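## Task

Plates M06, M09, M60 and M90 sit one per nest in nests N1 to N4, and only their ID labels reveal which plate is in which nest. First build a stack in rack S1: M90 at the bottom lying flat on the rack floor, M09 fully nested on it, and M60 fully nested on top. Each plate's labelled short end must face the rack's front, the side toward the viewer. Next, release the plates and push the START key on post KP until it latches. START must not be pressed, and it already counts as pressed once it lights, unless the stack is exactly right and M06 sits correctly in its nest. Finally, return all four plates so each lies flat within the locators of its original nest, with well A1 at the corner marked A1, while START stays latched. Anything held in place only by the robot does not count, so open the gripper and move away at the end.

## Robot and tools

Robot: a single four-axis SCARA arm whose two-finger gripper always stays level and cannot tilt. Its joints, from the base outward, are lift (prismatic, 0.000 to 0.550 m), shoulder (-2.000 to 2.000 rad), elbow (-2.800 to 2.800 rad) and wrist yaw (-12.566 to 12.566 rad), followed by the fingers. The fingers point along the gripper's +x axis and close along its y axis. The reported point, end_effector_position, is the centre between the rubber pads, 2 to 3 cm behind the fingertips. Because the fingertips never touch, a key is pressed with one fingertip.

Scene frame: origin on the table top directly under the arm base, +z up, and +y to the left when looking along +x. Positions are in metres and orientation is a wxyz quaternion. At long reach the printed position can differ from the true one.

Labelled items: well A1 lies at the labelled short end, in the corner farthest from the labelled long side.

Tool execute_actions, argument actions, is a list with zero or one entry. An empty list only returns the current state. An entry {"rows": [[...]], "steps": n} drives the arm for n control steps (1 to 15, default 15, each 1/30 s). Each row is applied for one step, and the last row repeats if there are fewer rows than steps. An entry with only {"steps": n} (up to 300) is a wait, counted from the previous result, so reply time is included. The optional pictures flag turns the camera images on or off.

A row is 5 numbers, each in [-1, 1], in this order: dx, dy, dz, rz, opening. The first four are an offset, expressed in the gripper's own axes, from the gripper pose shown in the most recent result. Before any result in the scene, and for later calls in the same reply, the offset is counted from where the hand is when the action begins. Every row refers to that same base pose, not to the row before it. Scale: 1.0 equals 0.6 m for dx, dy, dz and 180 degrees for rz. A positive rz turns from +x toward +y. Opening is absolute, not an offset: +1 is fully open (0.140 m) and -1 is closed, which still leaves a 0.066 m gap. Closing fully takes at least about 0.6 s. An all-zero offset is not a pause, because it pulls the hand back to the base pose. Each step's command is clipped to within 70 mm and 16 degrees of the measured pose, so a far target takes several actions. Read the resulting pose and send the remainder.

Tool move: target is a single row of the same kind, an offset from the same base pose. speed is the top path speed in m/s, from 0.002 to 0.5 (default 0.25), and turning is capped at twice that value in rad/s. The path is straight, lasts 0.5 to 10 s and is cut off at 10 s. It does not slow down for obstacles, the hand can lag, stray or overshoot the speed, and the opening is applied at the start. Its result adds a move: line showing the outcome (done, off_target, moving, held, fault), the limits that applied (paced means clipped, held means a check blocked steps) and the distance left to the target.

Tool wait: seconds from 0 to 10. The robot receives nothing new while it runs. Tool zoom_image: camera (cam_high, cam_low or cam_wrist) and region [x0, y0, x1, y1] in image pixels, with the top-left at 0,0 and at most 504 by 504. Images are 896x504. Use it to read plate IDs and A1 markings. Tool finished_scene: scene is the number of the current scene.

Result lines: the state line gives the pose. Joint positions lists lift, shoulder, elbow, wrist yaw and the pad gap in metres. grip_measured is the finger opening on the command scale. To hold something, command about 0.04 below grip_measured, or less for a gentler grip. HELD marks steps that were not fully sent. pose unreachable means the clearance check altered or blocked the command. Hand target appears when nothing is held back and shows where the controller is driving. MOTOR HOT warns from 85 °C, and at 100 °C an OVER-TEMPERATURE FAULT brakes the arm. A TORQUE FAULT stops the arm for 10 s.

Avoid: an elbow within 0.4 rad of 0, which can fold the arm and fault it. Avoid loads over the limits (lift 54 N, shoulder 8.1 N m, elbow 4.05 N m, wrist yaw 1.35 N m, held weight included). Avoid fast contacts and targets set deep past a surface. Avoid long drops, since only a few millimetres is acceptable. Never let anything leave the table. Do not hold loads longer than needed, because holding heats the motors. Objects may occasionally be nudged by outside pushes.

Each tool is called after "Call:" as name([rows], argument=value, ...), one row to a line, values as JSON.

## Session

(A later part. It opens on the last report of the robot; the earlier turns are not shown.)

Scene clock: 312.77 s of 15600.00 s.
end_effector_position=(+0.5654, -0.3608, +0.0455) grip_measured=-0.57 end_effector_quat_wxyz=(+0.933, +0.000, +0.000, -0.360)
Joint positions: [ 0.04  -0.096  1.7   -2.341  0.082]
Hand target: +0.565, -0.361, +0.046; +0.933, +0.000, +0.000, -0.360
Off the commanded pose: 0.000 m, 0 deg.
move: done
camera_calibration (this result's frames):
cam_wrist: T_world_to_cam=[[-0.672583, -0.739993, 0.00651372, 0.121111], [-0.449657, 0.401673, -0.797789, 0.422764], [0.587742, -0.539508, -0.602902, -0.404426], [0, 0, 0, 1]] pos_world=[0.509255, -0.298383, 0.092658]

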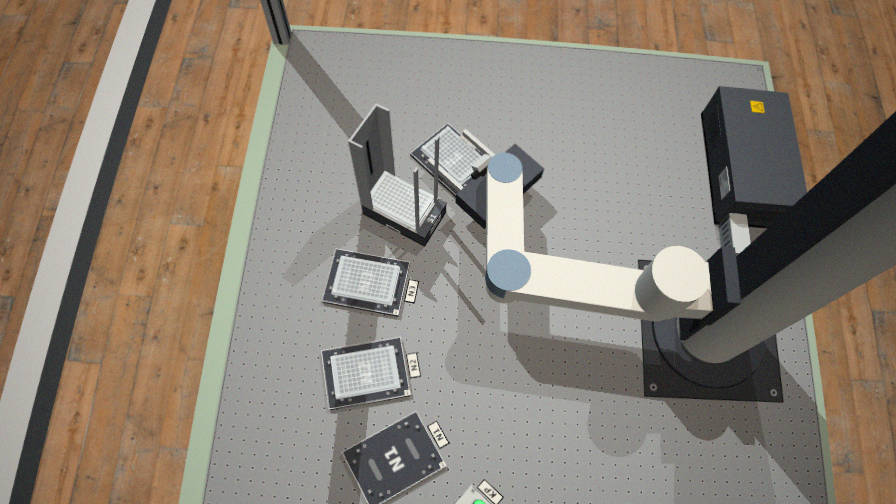

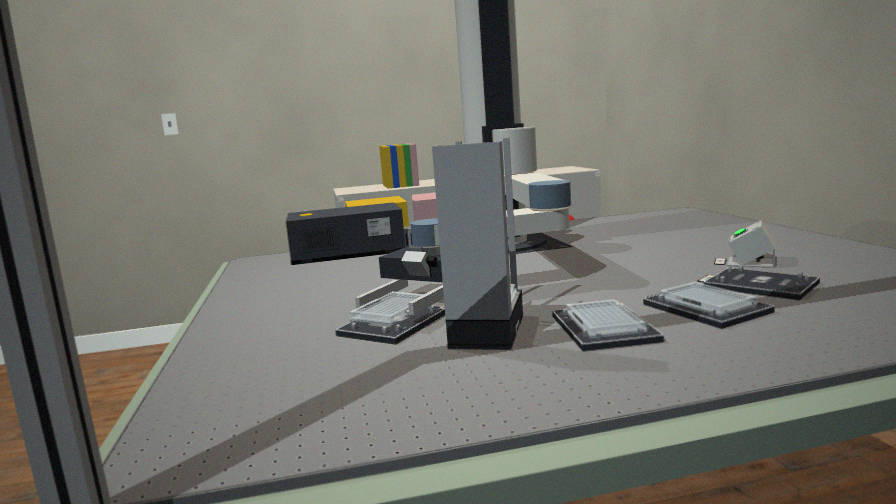

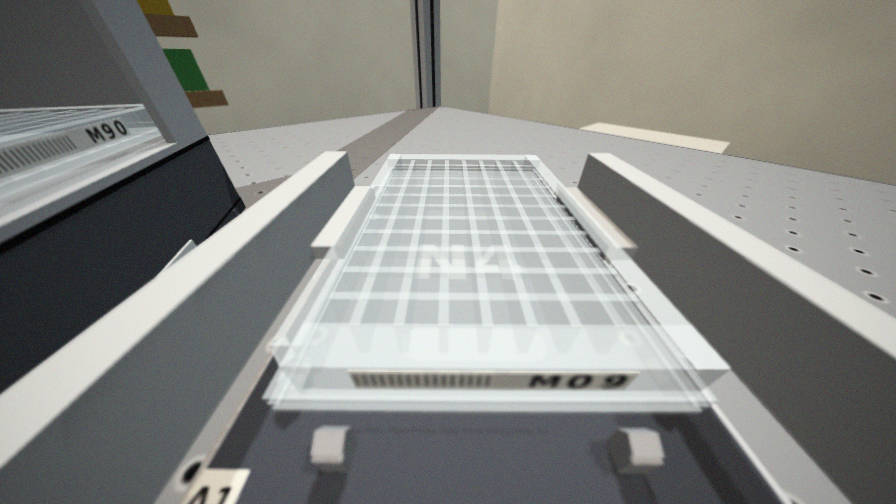

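Call:
move(target=[-0.0007,0.0006,-0.019,0,-0.62], speed=0.015)

Call:
move(target=[0,0,0,0,0])

Call:
move(target=[-0.28,0,0.0607,0,0])

Scene clock: 321.63 s of 15600.00 s.
end_effector_position=(+0.5653, -0.3603, +0.0340) grip_measured=-0.57 end_effector_quat_wxyz=(+0.933, +0.000, +0.000, -0.360)
Joint positions: [ 0.029 -0.094  1.698 -2.341  0.082]
Hand target: +0.565, -0.360, +0.034; +0.933, +0.000, +0.000, -0.360
Off the commanded pose: 0.000 m, 0 deg.
After step 90, 4.87 s passed at rest.
move: done
camera_calibration (this result's frames):
cam_wrist: T_world_to_cam=[[-0.672778, -0.739816, 0.00651372, 0.121635], [-0.449552, 0.401792, -0.797789, 0.41339], [0.5876, -0.539663, -0.602902, -0.410971], [0, 0, 0, 1]] pos_world=[0.50916, -0.297895, 0.0812299]

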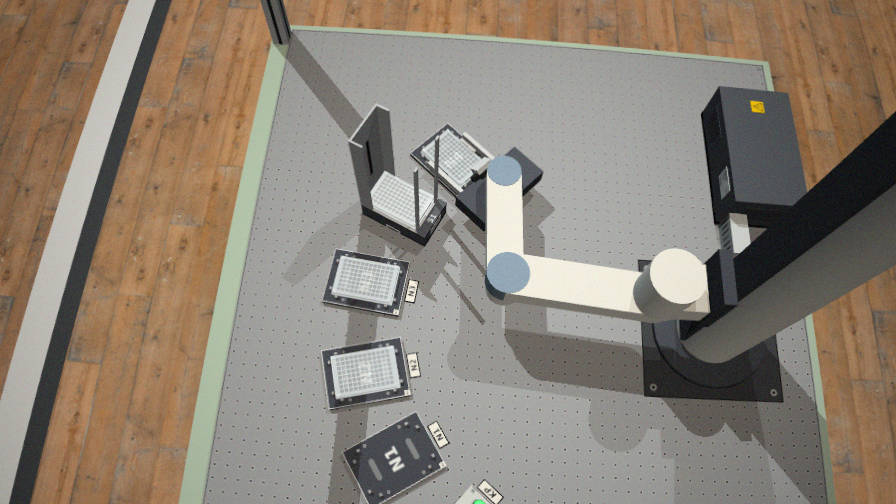

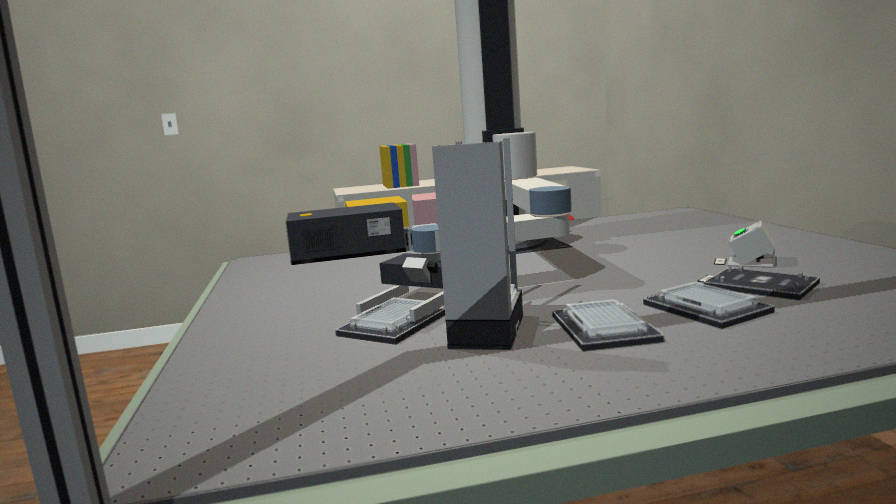

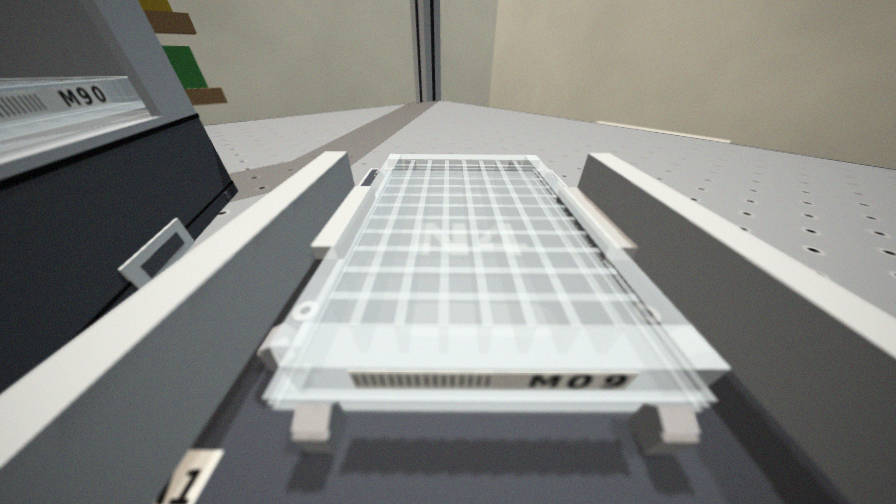

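Scene clock: 322.13 s of 15600.00 s.
end_effector_position=(+0.5653, -0.3603, +0.0340) grip_measured=+0.00 end_effector_quat_wxyz=(+0.933, +0.000, +0.000, -0.360)
Joint positions: [ 0.029 -0.094  1.698 -2.341  0.103]
Hand target: +0.565, -0.360, +0.034; +0.933, +0.000, +0.000, -0.360
Off the commanded pose: 0.000 m, 0 deg.
move: done
camera_calibration (this result's frames):
cam_wrist: T_world_to_cam=[[-0.672782, -0.739812, 0.00651372, 0.121633], [-0.449549, 0.401794, -0.797789, 0.413389], [0.587597, -0.539666, -0.602902, -0.410971], [0, 0, 0, 1]] pos_world=[0.509157, -0.297899, 0.0812299]

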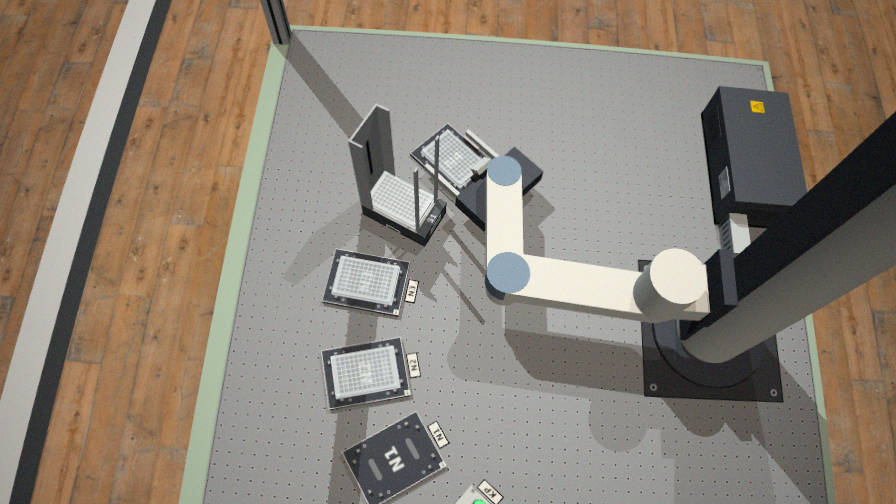

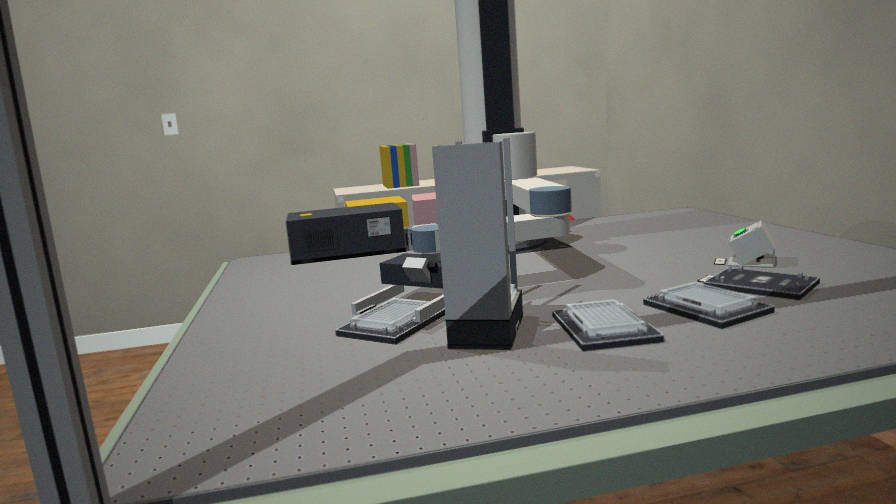

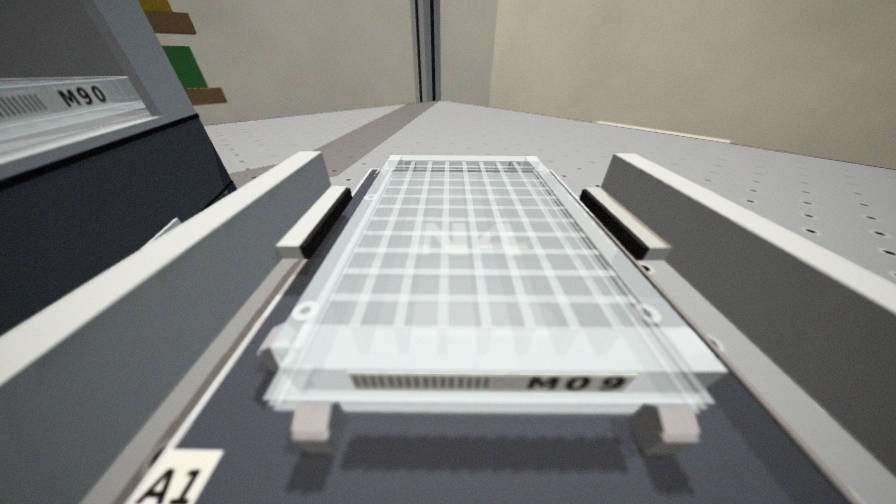

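Scene clock: 323.20 s of 15600.00 s.
end_effector_position=(+0.4409, -0.2475, +0.0705) grip_measured=+0.00 end_effector_quat_wxyz=(+0.933, +0.000, +0.000, -0.360)
Joint positions: [ 0.065  0.213  0.875 -1.825  0.103]
Hand target: +0.441, -0.247, +0.070; +0.933, +0.000, +0.000, -0.360
Off the commanded pose: 0.000 m, 0 deg.
move: done
camera_calibration (this result's frames):
cam_wrist: T_world_to_cam=[[-0.672917, -0.739689, 0.00651372, 0.121253], [-0.449476, 0.401876, -0.797789, 0.341168], [0.587498, -0.539773, -0.602902, -0.254921], [0, 0, 0, 1]] pos_world=[0.384706, -0.185018, 0.117697]

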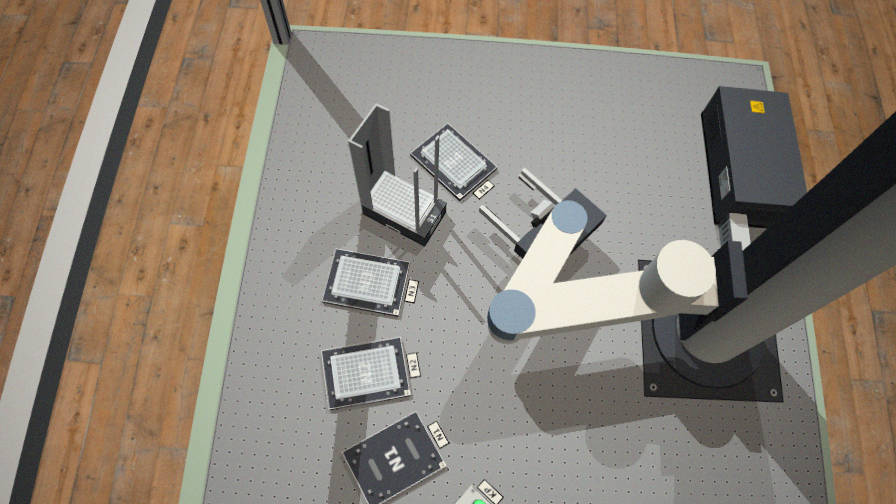

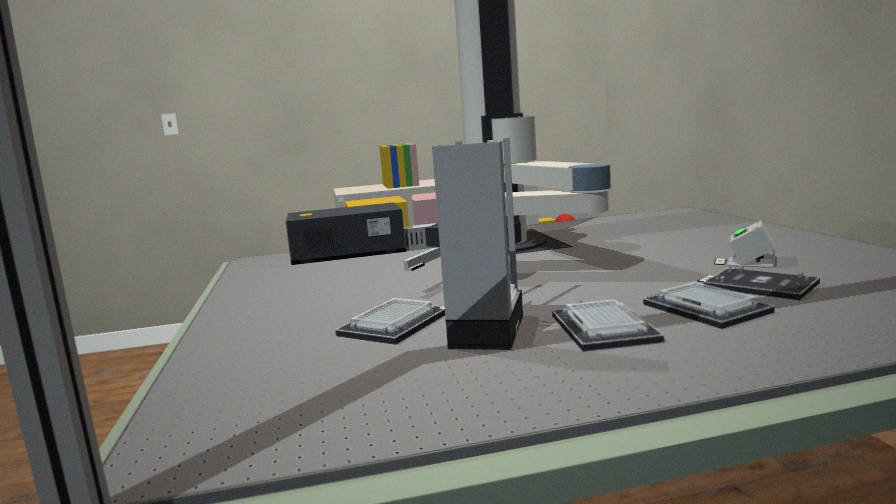

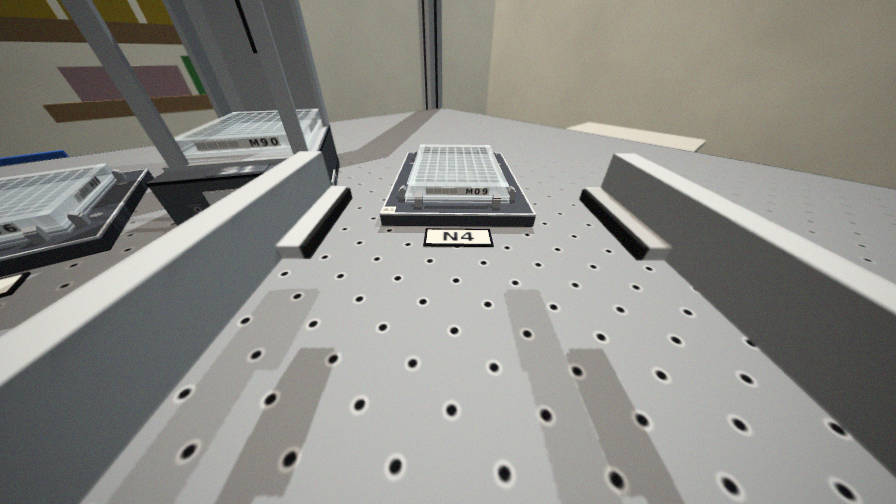

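Call:
move(target=[-0.0211,0.1994,0.003,0.0937,0.3])

Call:
move(target=[0.2991,0.0003,0,0,0.3], speed=0.12)

Call:
move(target=[0,0,-0.003,0,0.3], speed=0.01)

Call:
move(target=[0,0,0,0,-0.48])

Scene clock: 328.03 s of 15600.00 s.
end_effector_position=(+0.5120, -0.1502, +0.0722) grip_measured=+0.30 end_effector_quat_wxyz=(+0.976, +0.000, +0.000, -0.219)
Joint positions: [ 0.067  0.558  0.9   -1.9    0.114]
Hand target: +0.512, -0.150, +0.072; +0.976, +0.000, +0.000, -0.220
Off the commanded pose: 0.000 m, 0 deg.
After step 90, 0.87 s passed at rest.
move: done
camera_calibration (this result's frames):
cam_wrist: T_world_to_cam=[[-0.428871, -0.903342, 0.00651372, 0.0914851], [-0.546879, 0.253883, -0.797789, 0.363086], [0.719023, -0.34571, -0.602902, -0.281351], [0, 0, 0, 1]] pos_world=[0.440097, -0.106805, 0.119444]

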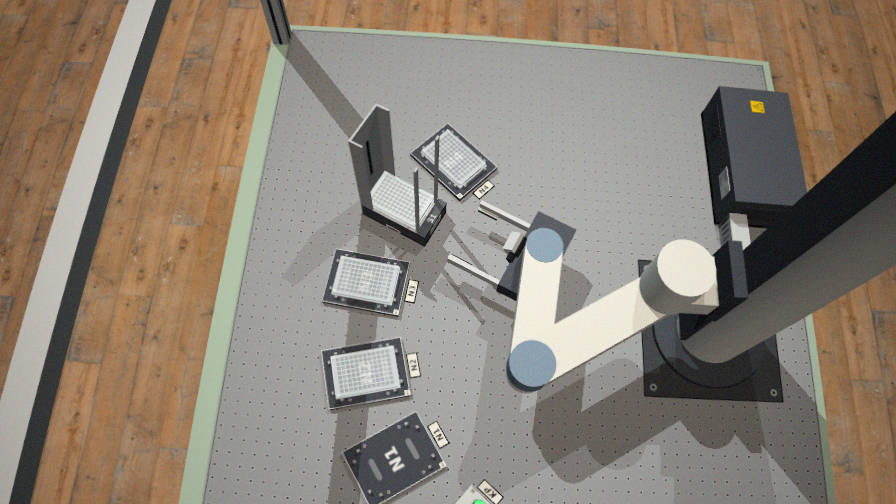

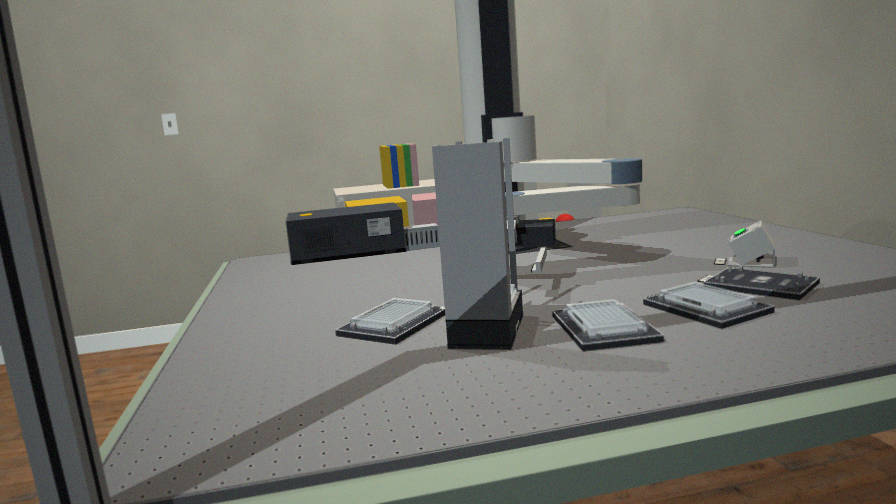

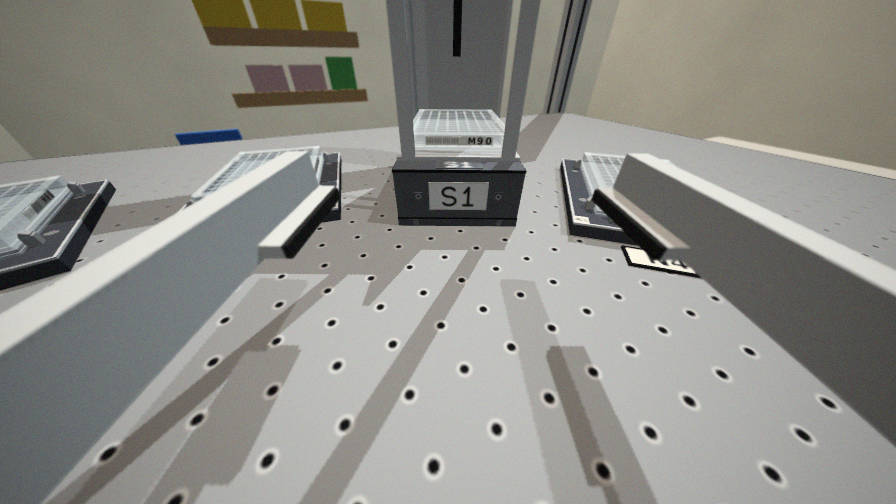

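Scene clock: 329.87 s of 15600.00 s.
end_effector_position=(+0.6743, -0.2268, +0.0722) grip_measured=+0.30 end_effector_quat_wxyz=(+0.976, +0.000, +0.000, -0.219)
Joint positions: [ 0.067  0.188  1.802 -2.432  0.114]
Hand target: +0.674, -0.227, +0.072; +0.976, +0.000, +0.000, -0.219
Off the commanded pose: 0.000 m, 0 deg.
move: done
camera_calibration (this result's frames):
cam_wrist: T_world_to_cam=[[-0.42871, -0.903419, 0.00651372, 0.0917895], [-0.546924, 0.253786, -0.797789, 0.471292], [0.719084, -0.345582, -0.602902, -0.424527], [0, 0, 0, 1]] pos_world=[0.602383, -0.183392, 0.119445]

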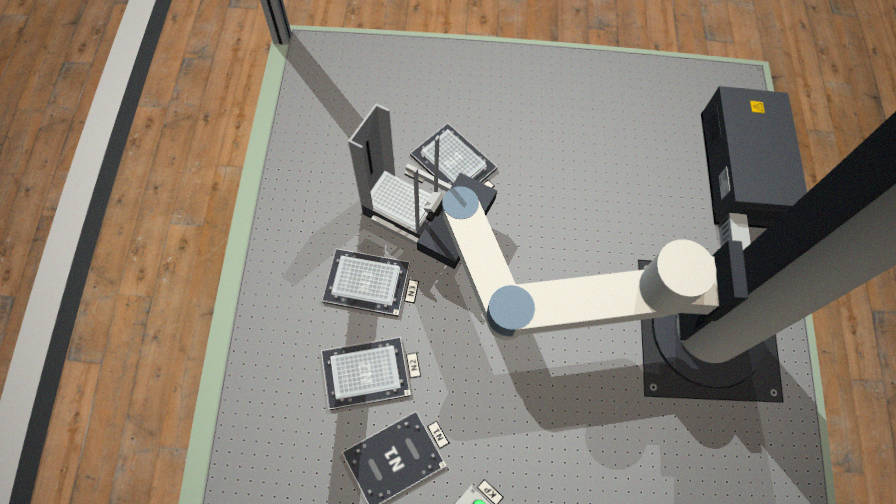

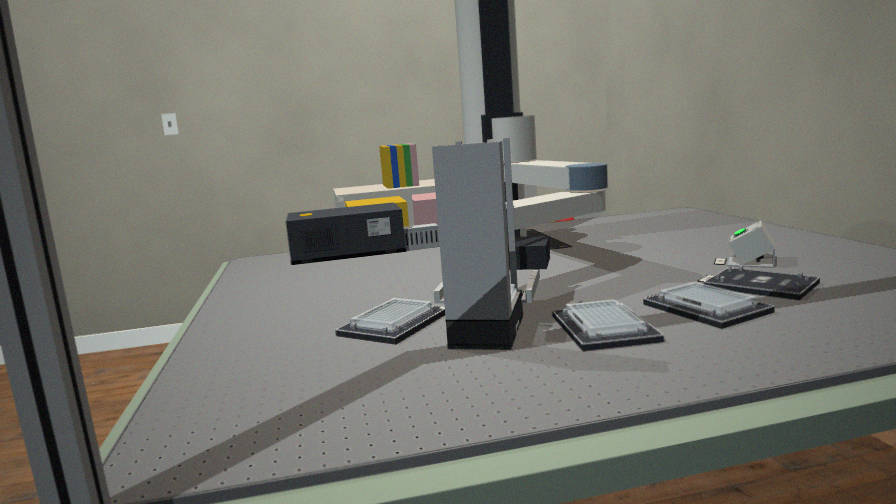

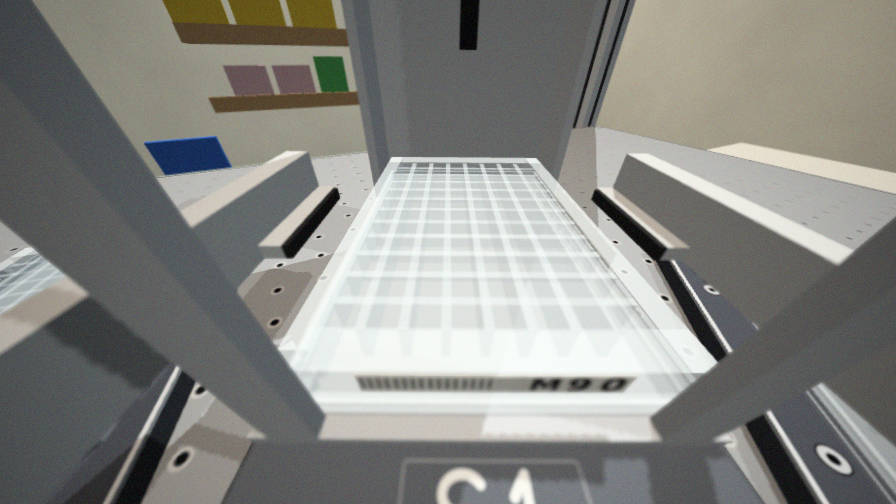

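Scene clock: 330.57 s of 15600.00 s.
end_effector_position=(+0.6743, -0.2268, +0.0705) grip_measured=+0.30 end_effector_quat_wxyz=(+0.976, +0.000, +0.000, -0.219)
Joint positions: [ 0.065  0.188  1.802 -2.432  0.114]
Hand target: +0.674, -0.227, +0.070; +0.976, +0.000, +0.000, -0.219
Off the commanded pose: 0.000 m, 0 deg.
move: done
camera_calibration (this result's frames):
cam_wrist: T_world_to_cam=[[-0.42871, -0.903419, 0.00651372, 0.091801], [-0.546924, 0.253786, -0.797789, 0.46989], [0.719084, -0.345582, -0.602902, -0.425587], [0, 0, 0, 1]] pos_world=[0.602383, -0.183392, 0.117688]

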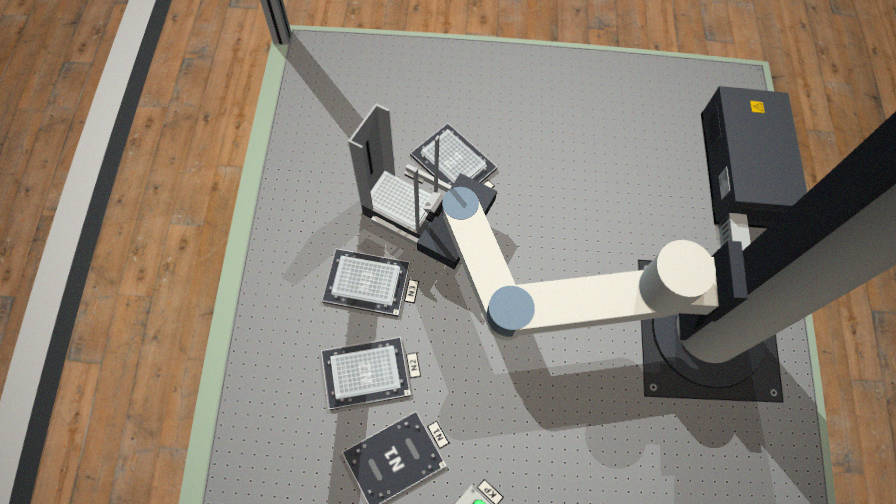

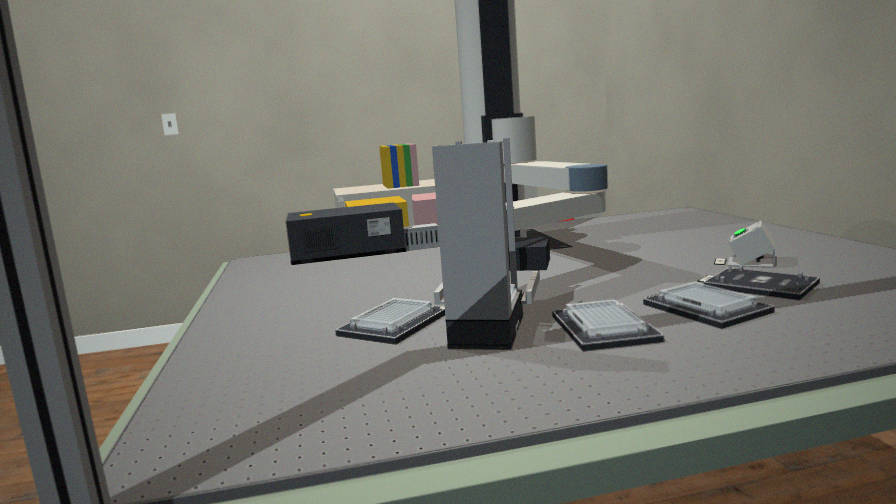

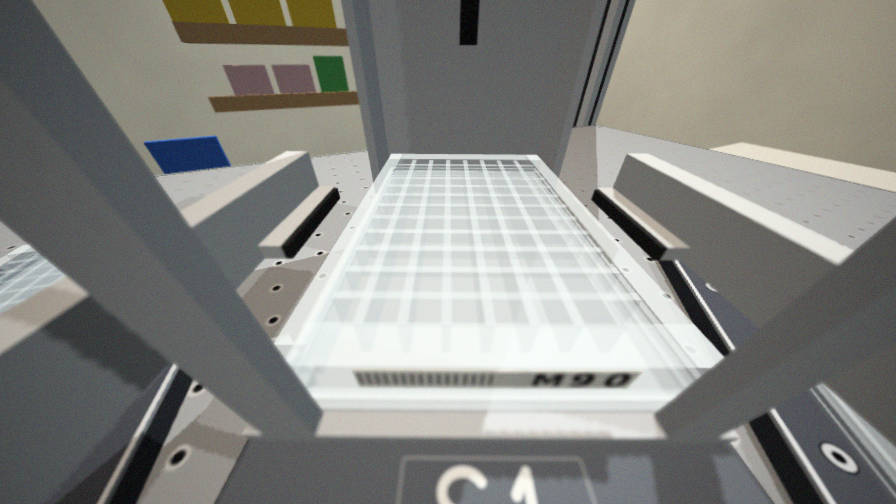

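Scene clock: 331.07 s of 15600.00 s.
end_effector_position=(+0.6743, -0.2268, +0.0705) grip_measured=-0.48 end_effector_quat_wxyz=(+0.976, +0.000, +0.000, -0.219)
Joint positions: [ 0.065  0.188  1.802 -2.432  0.085]
Hand target: +0.674, -0.227, +0.070; +0.976, +0.000, +0.000, -0.219
Off the commanded pose: 0.000 m, 0 deg.
move: done
camera_calibration (this result's frames):
cam_wrist: T_world_to_cam=[[-0.428708, -0.903419, 0.00651372, 0.0918001], [-0.546924, 0.253785, -0.797789, 0.46989], [0.719085, -0.345581, -0.602902, -0.425587], [0, 0, 0, 1]] pos_world=[0.602383, -0.183392, 0.117688]

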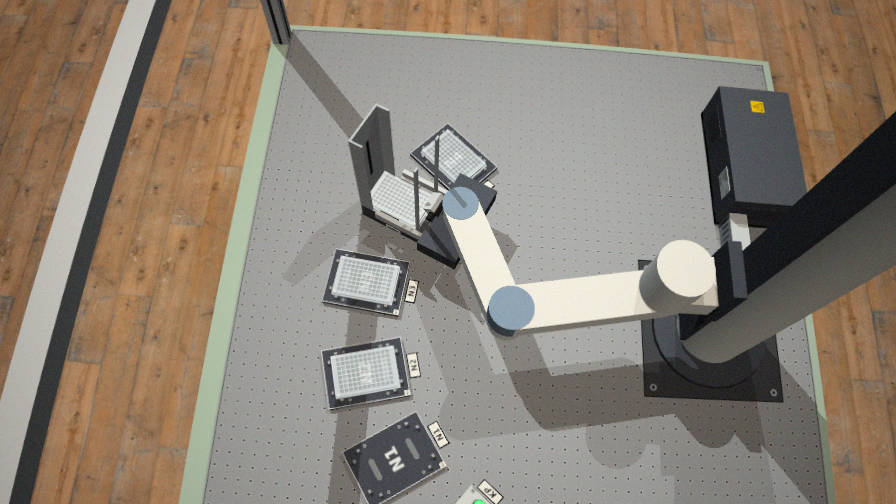

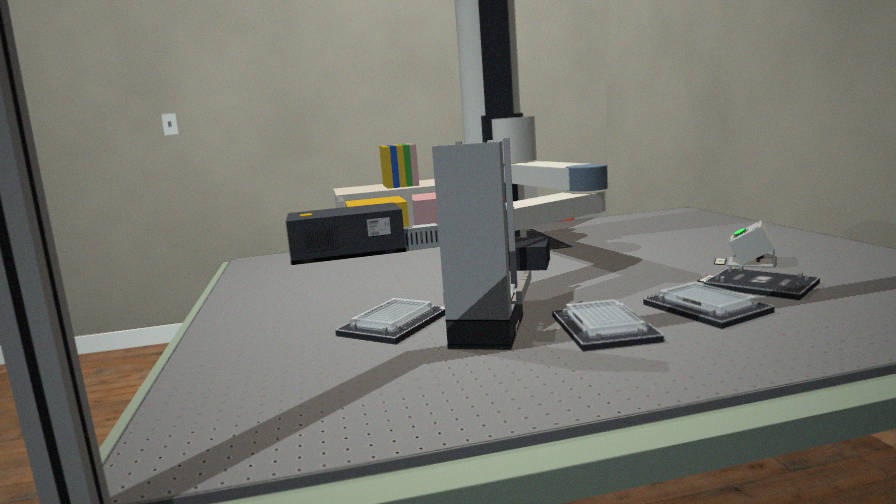

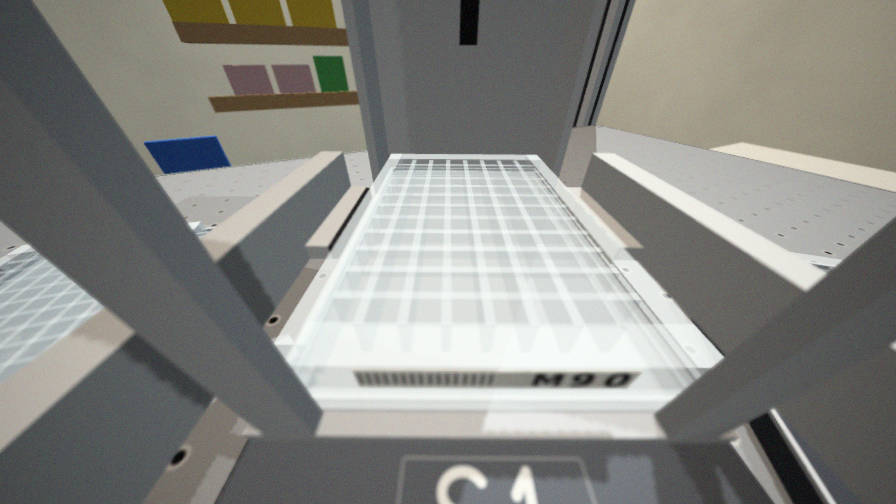

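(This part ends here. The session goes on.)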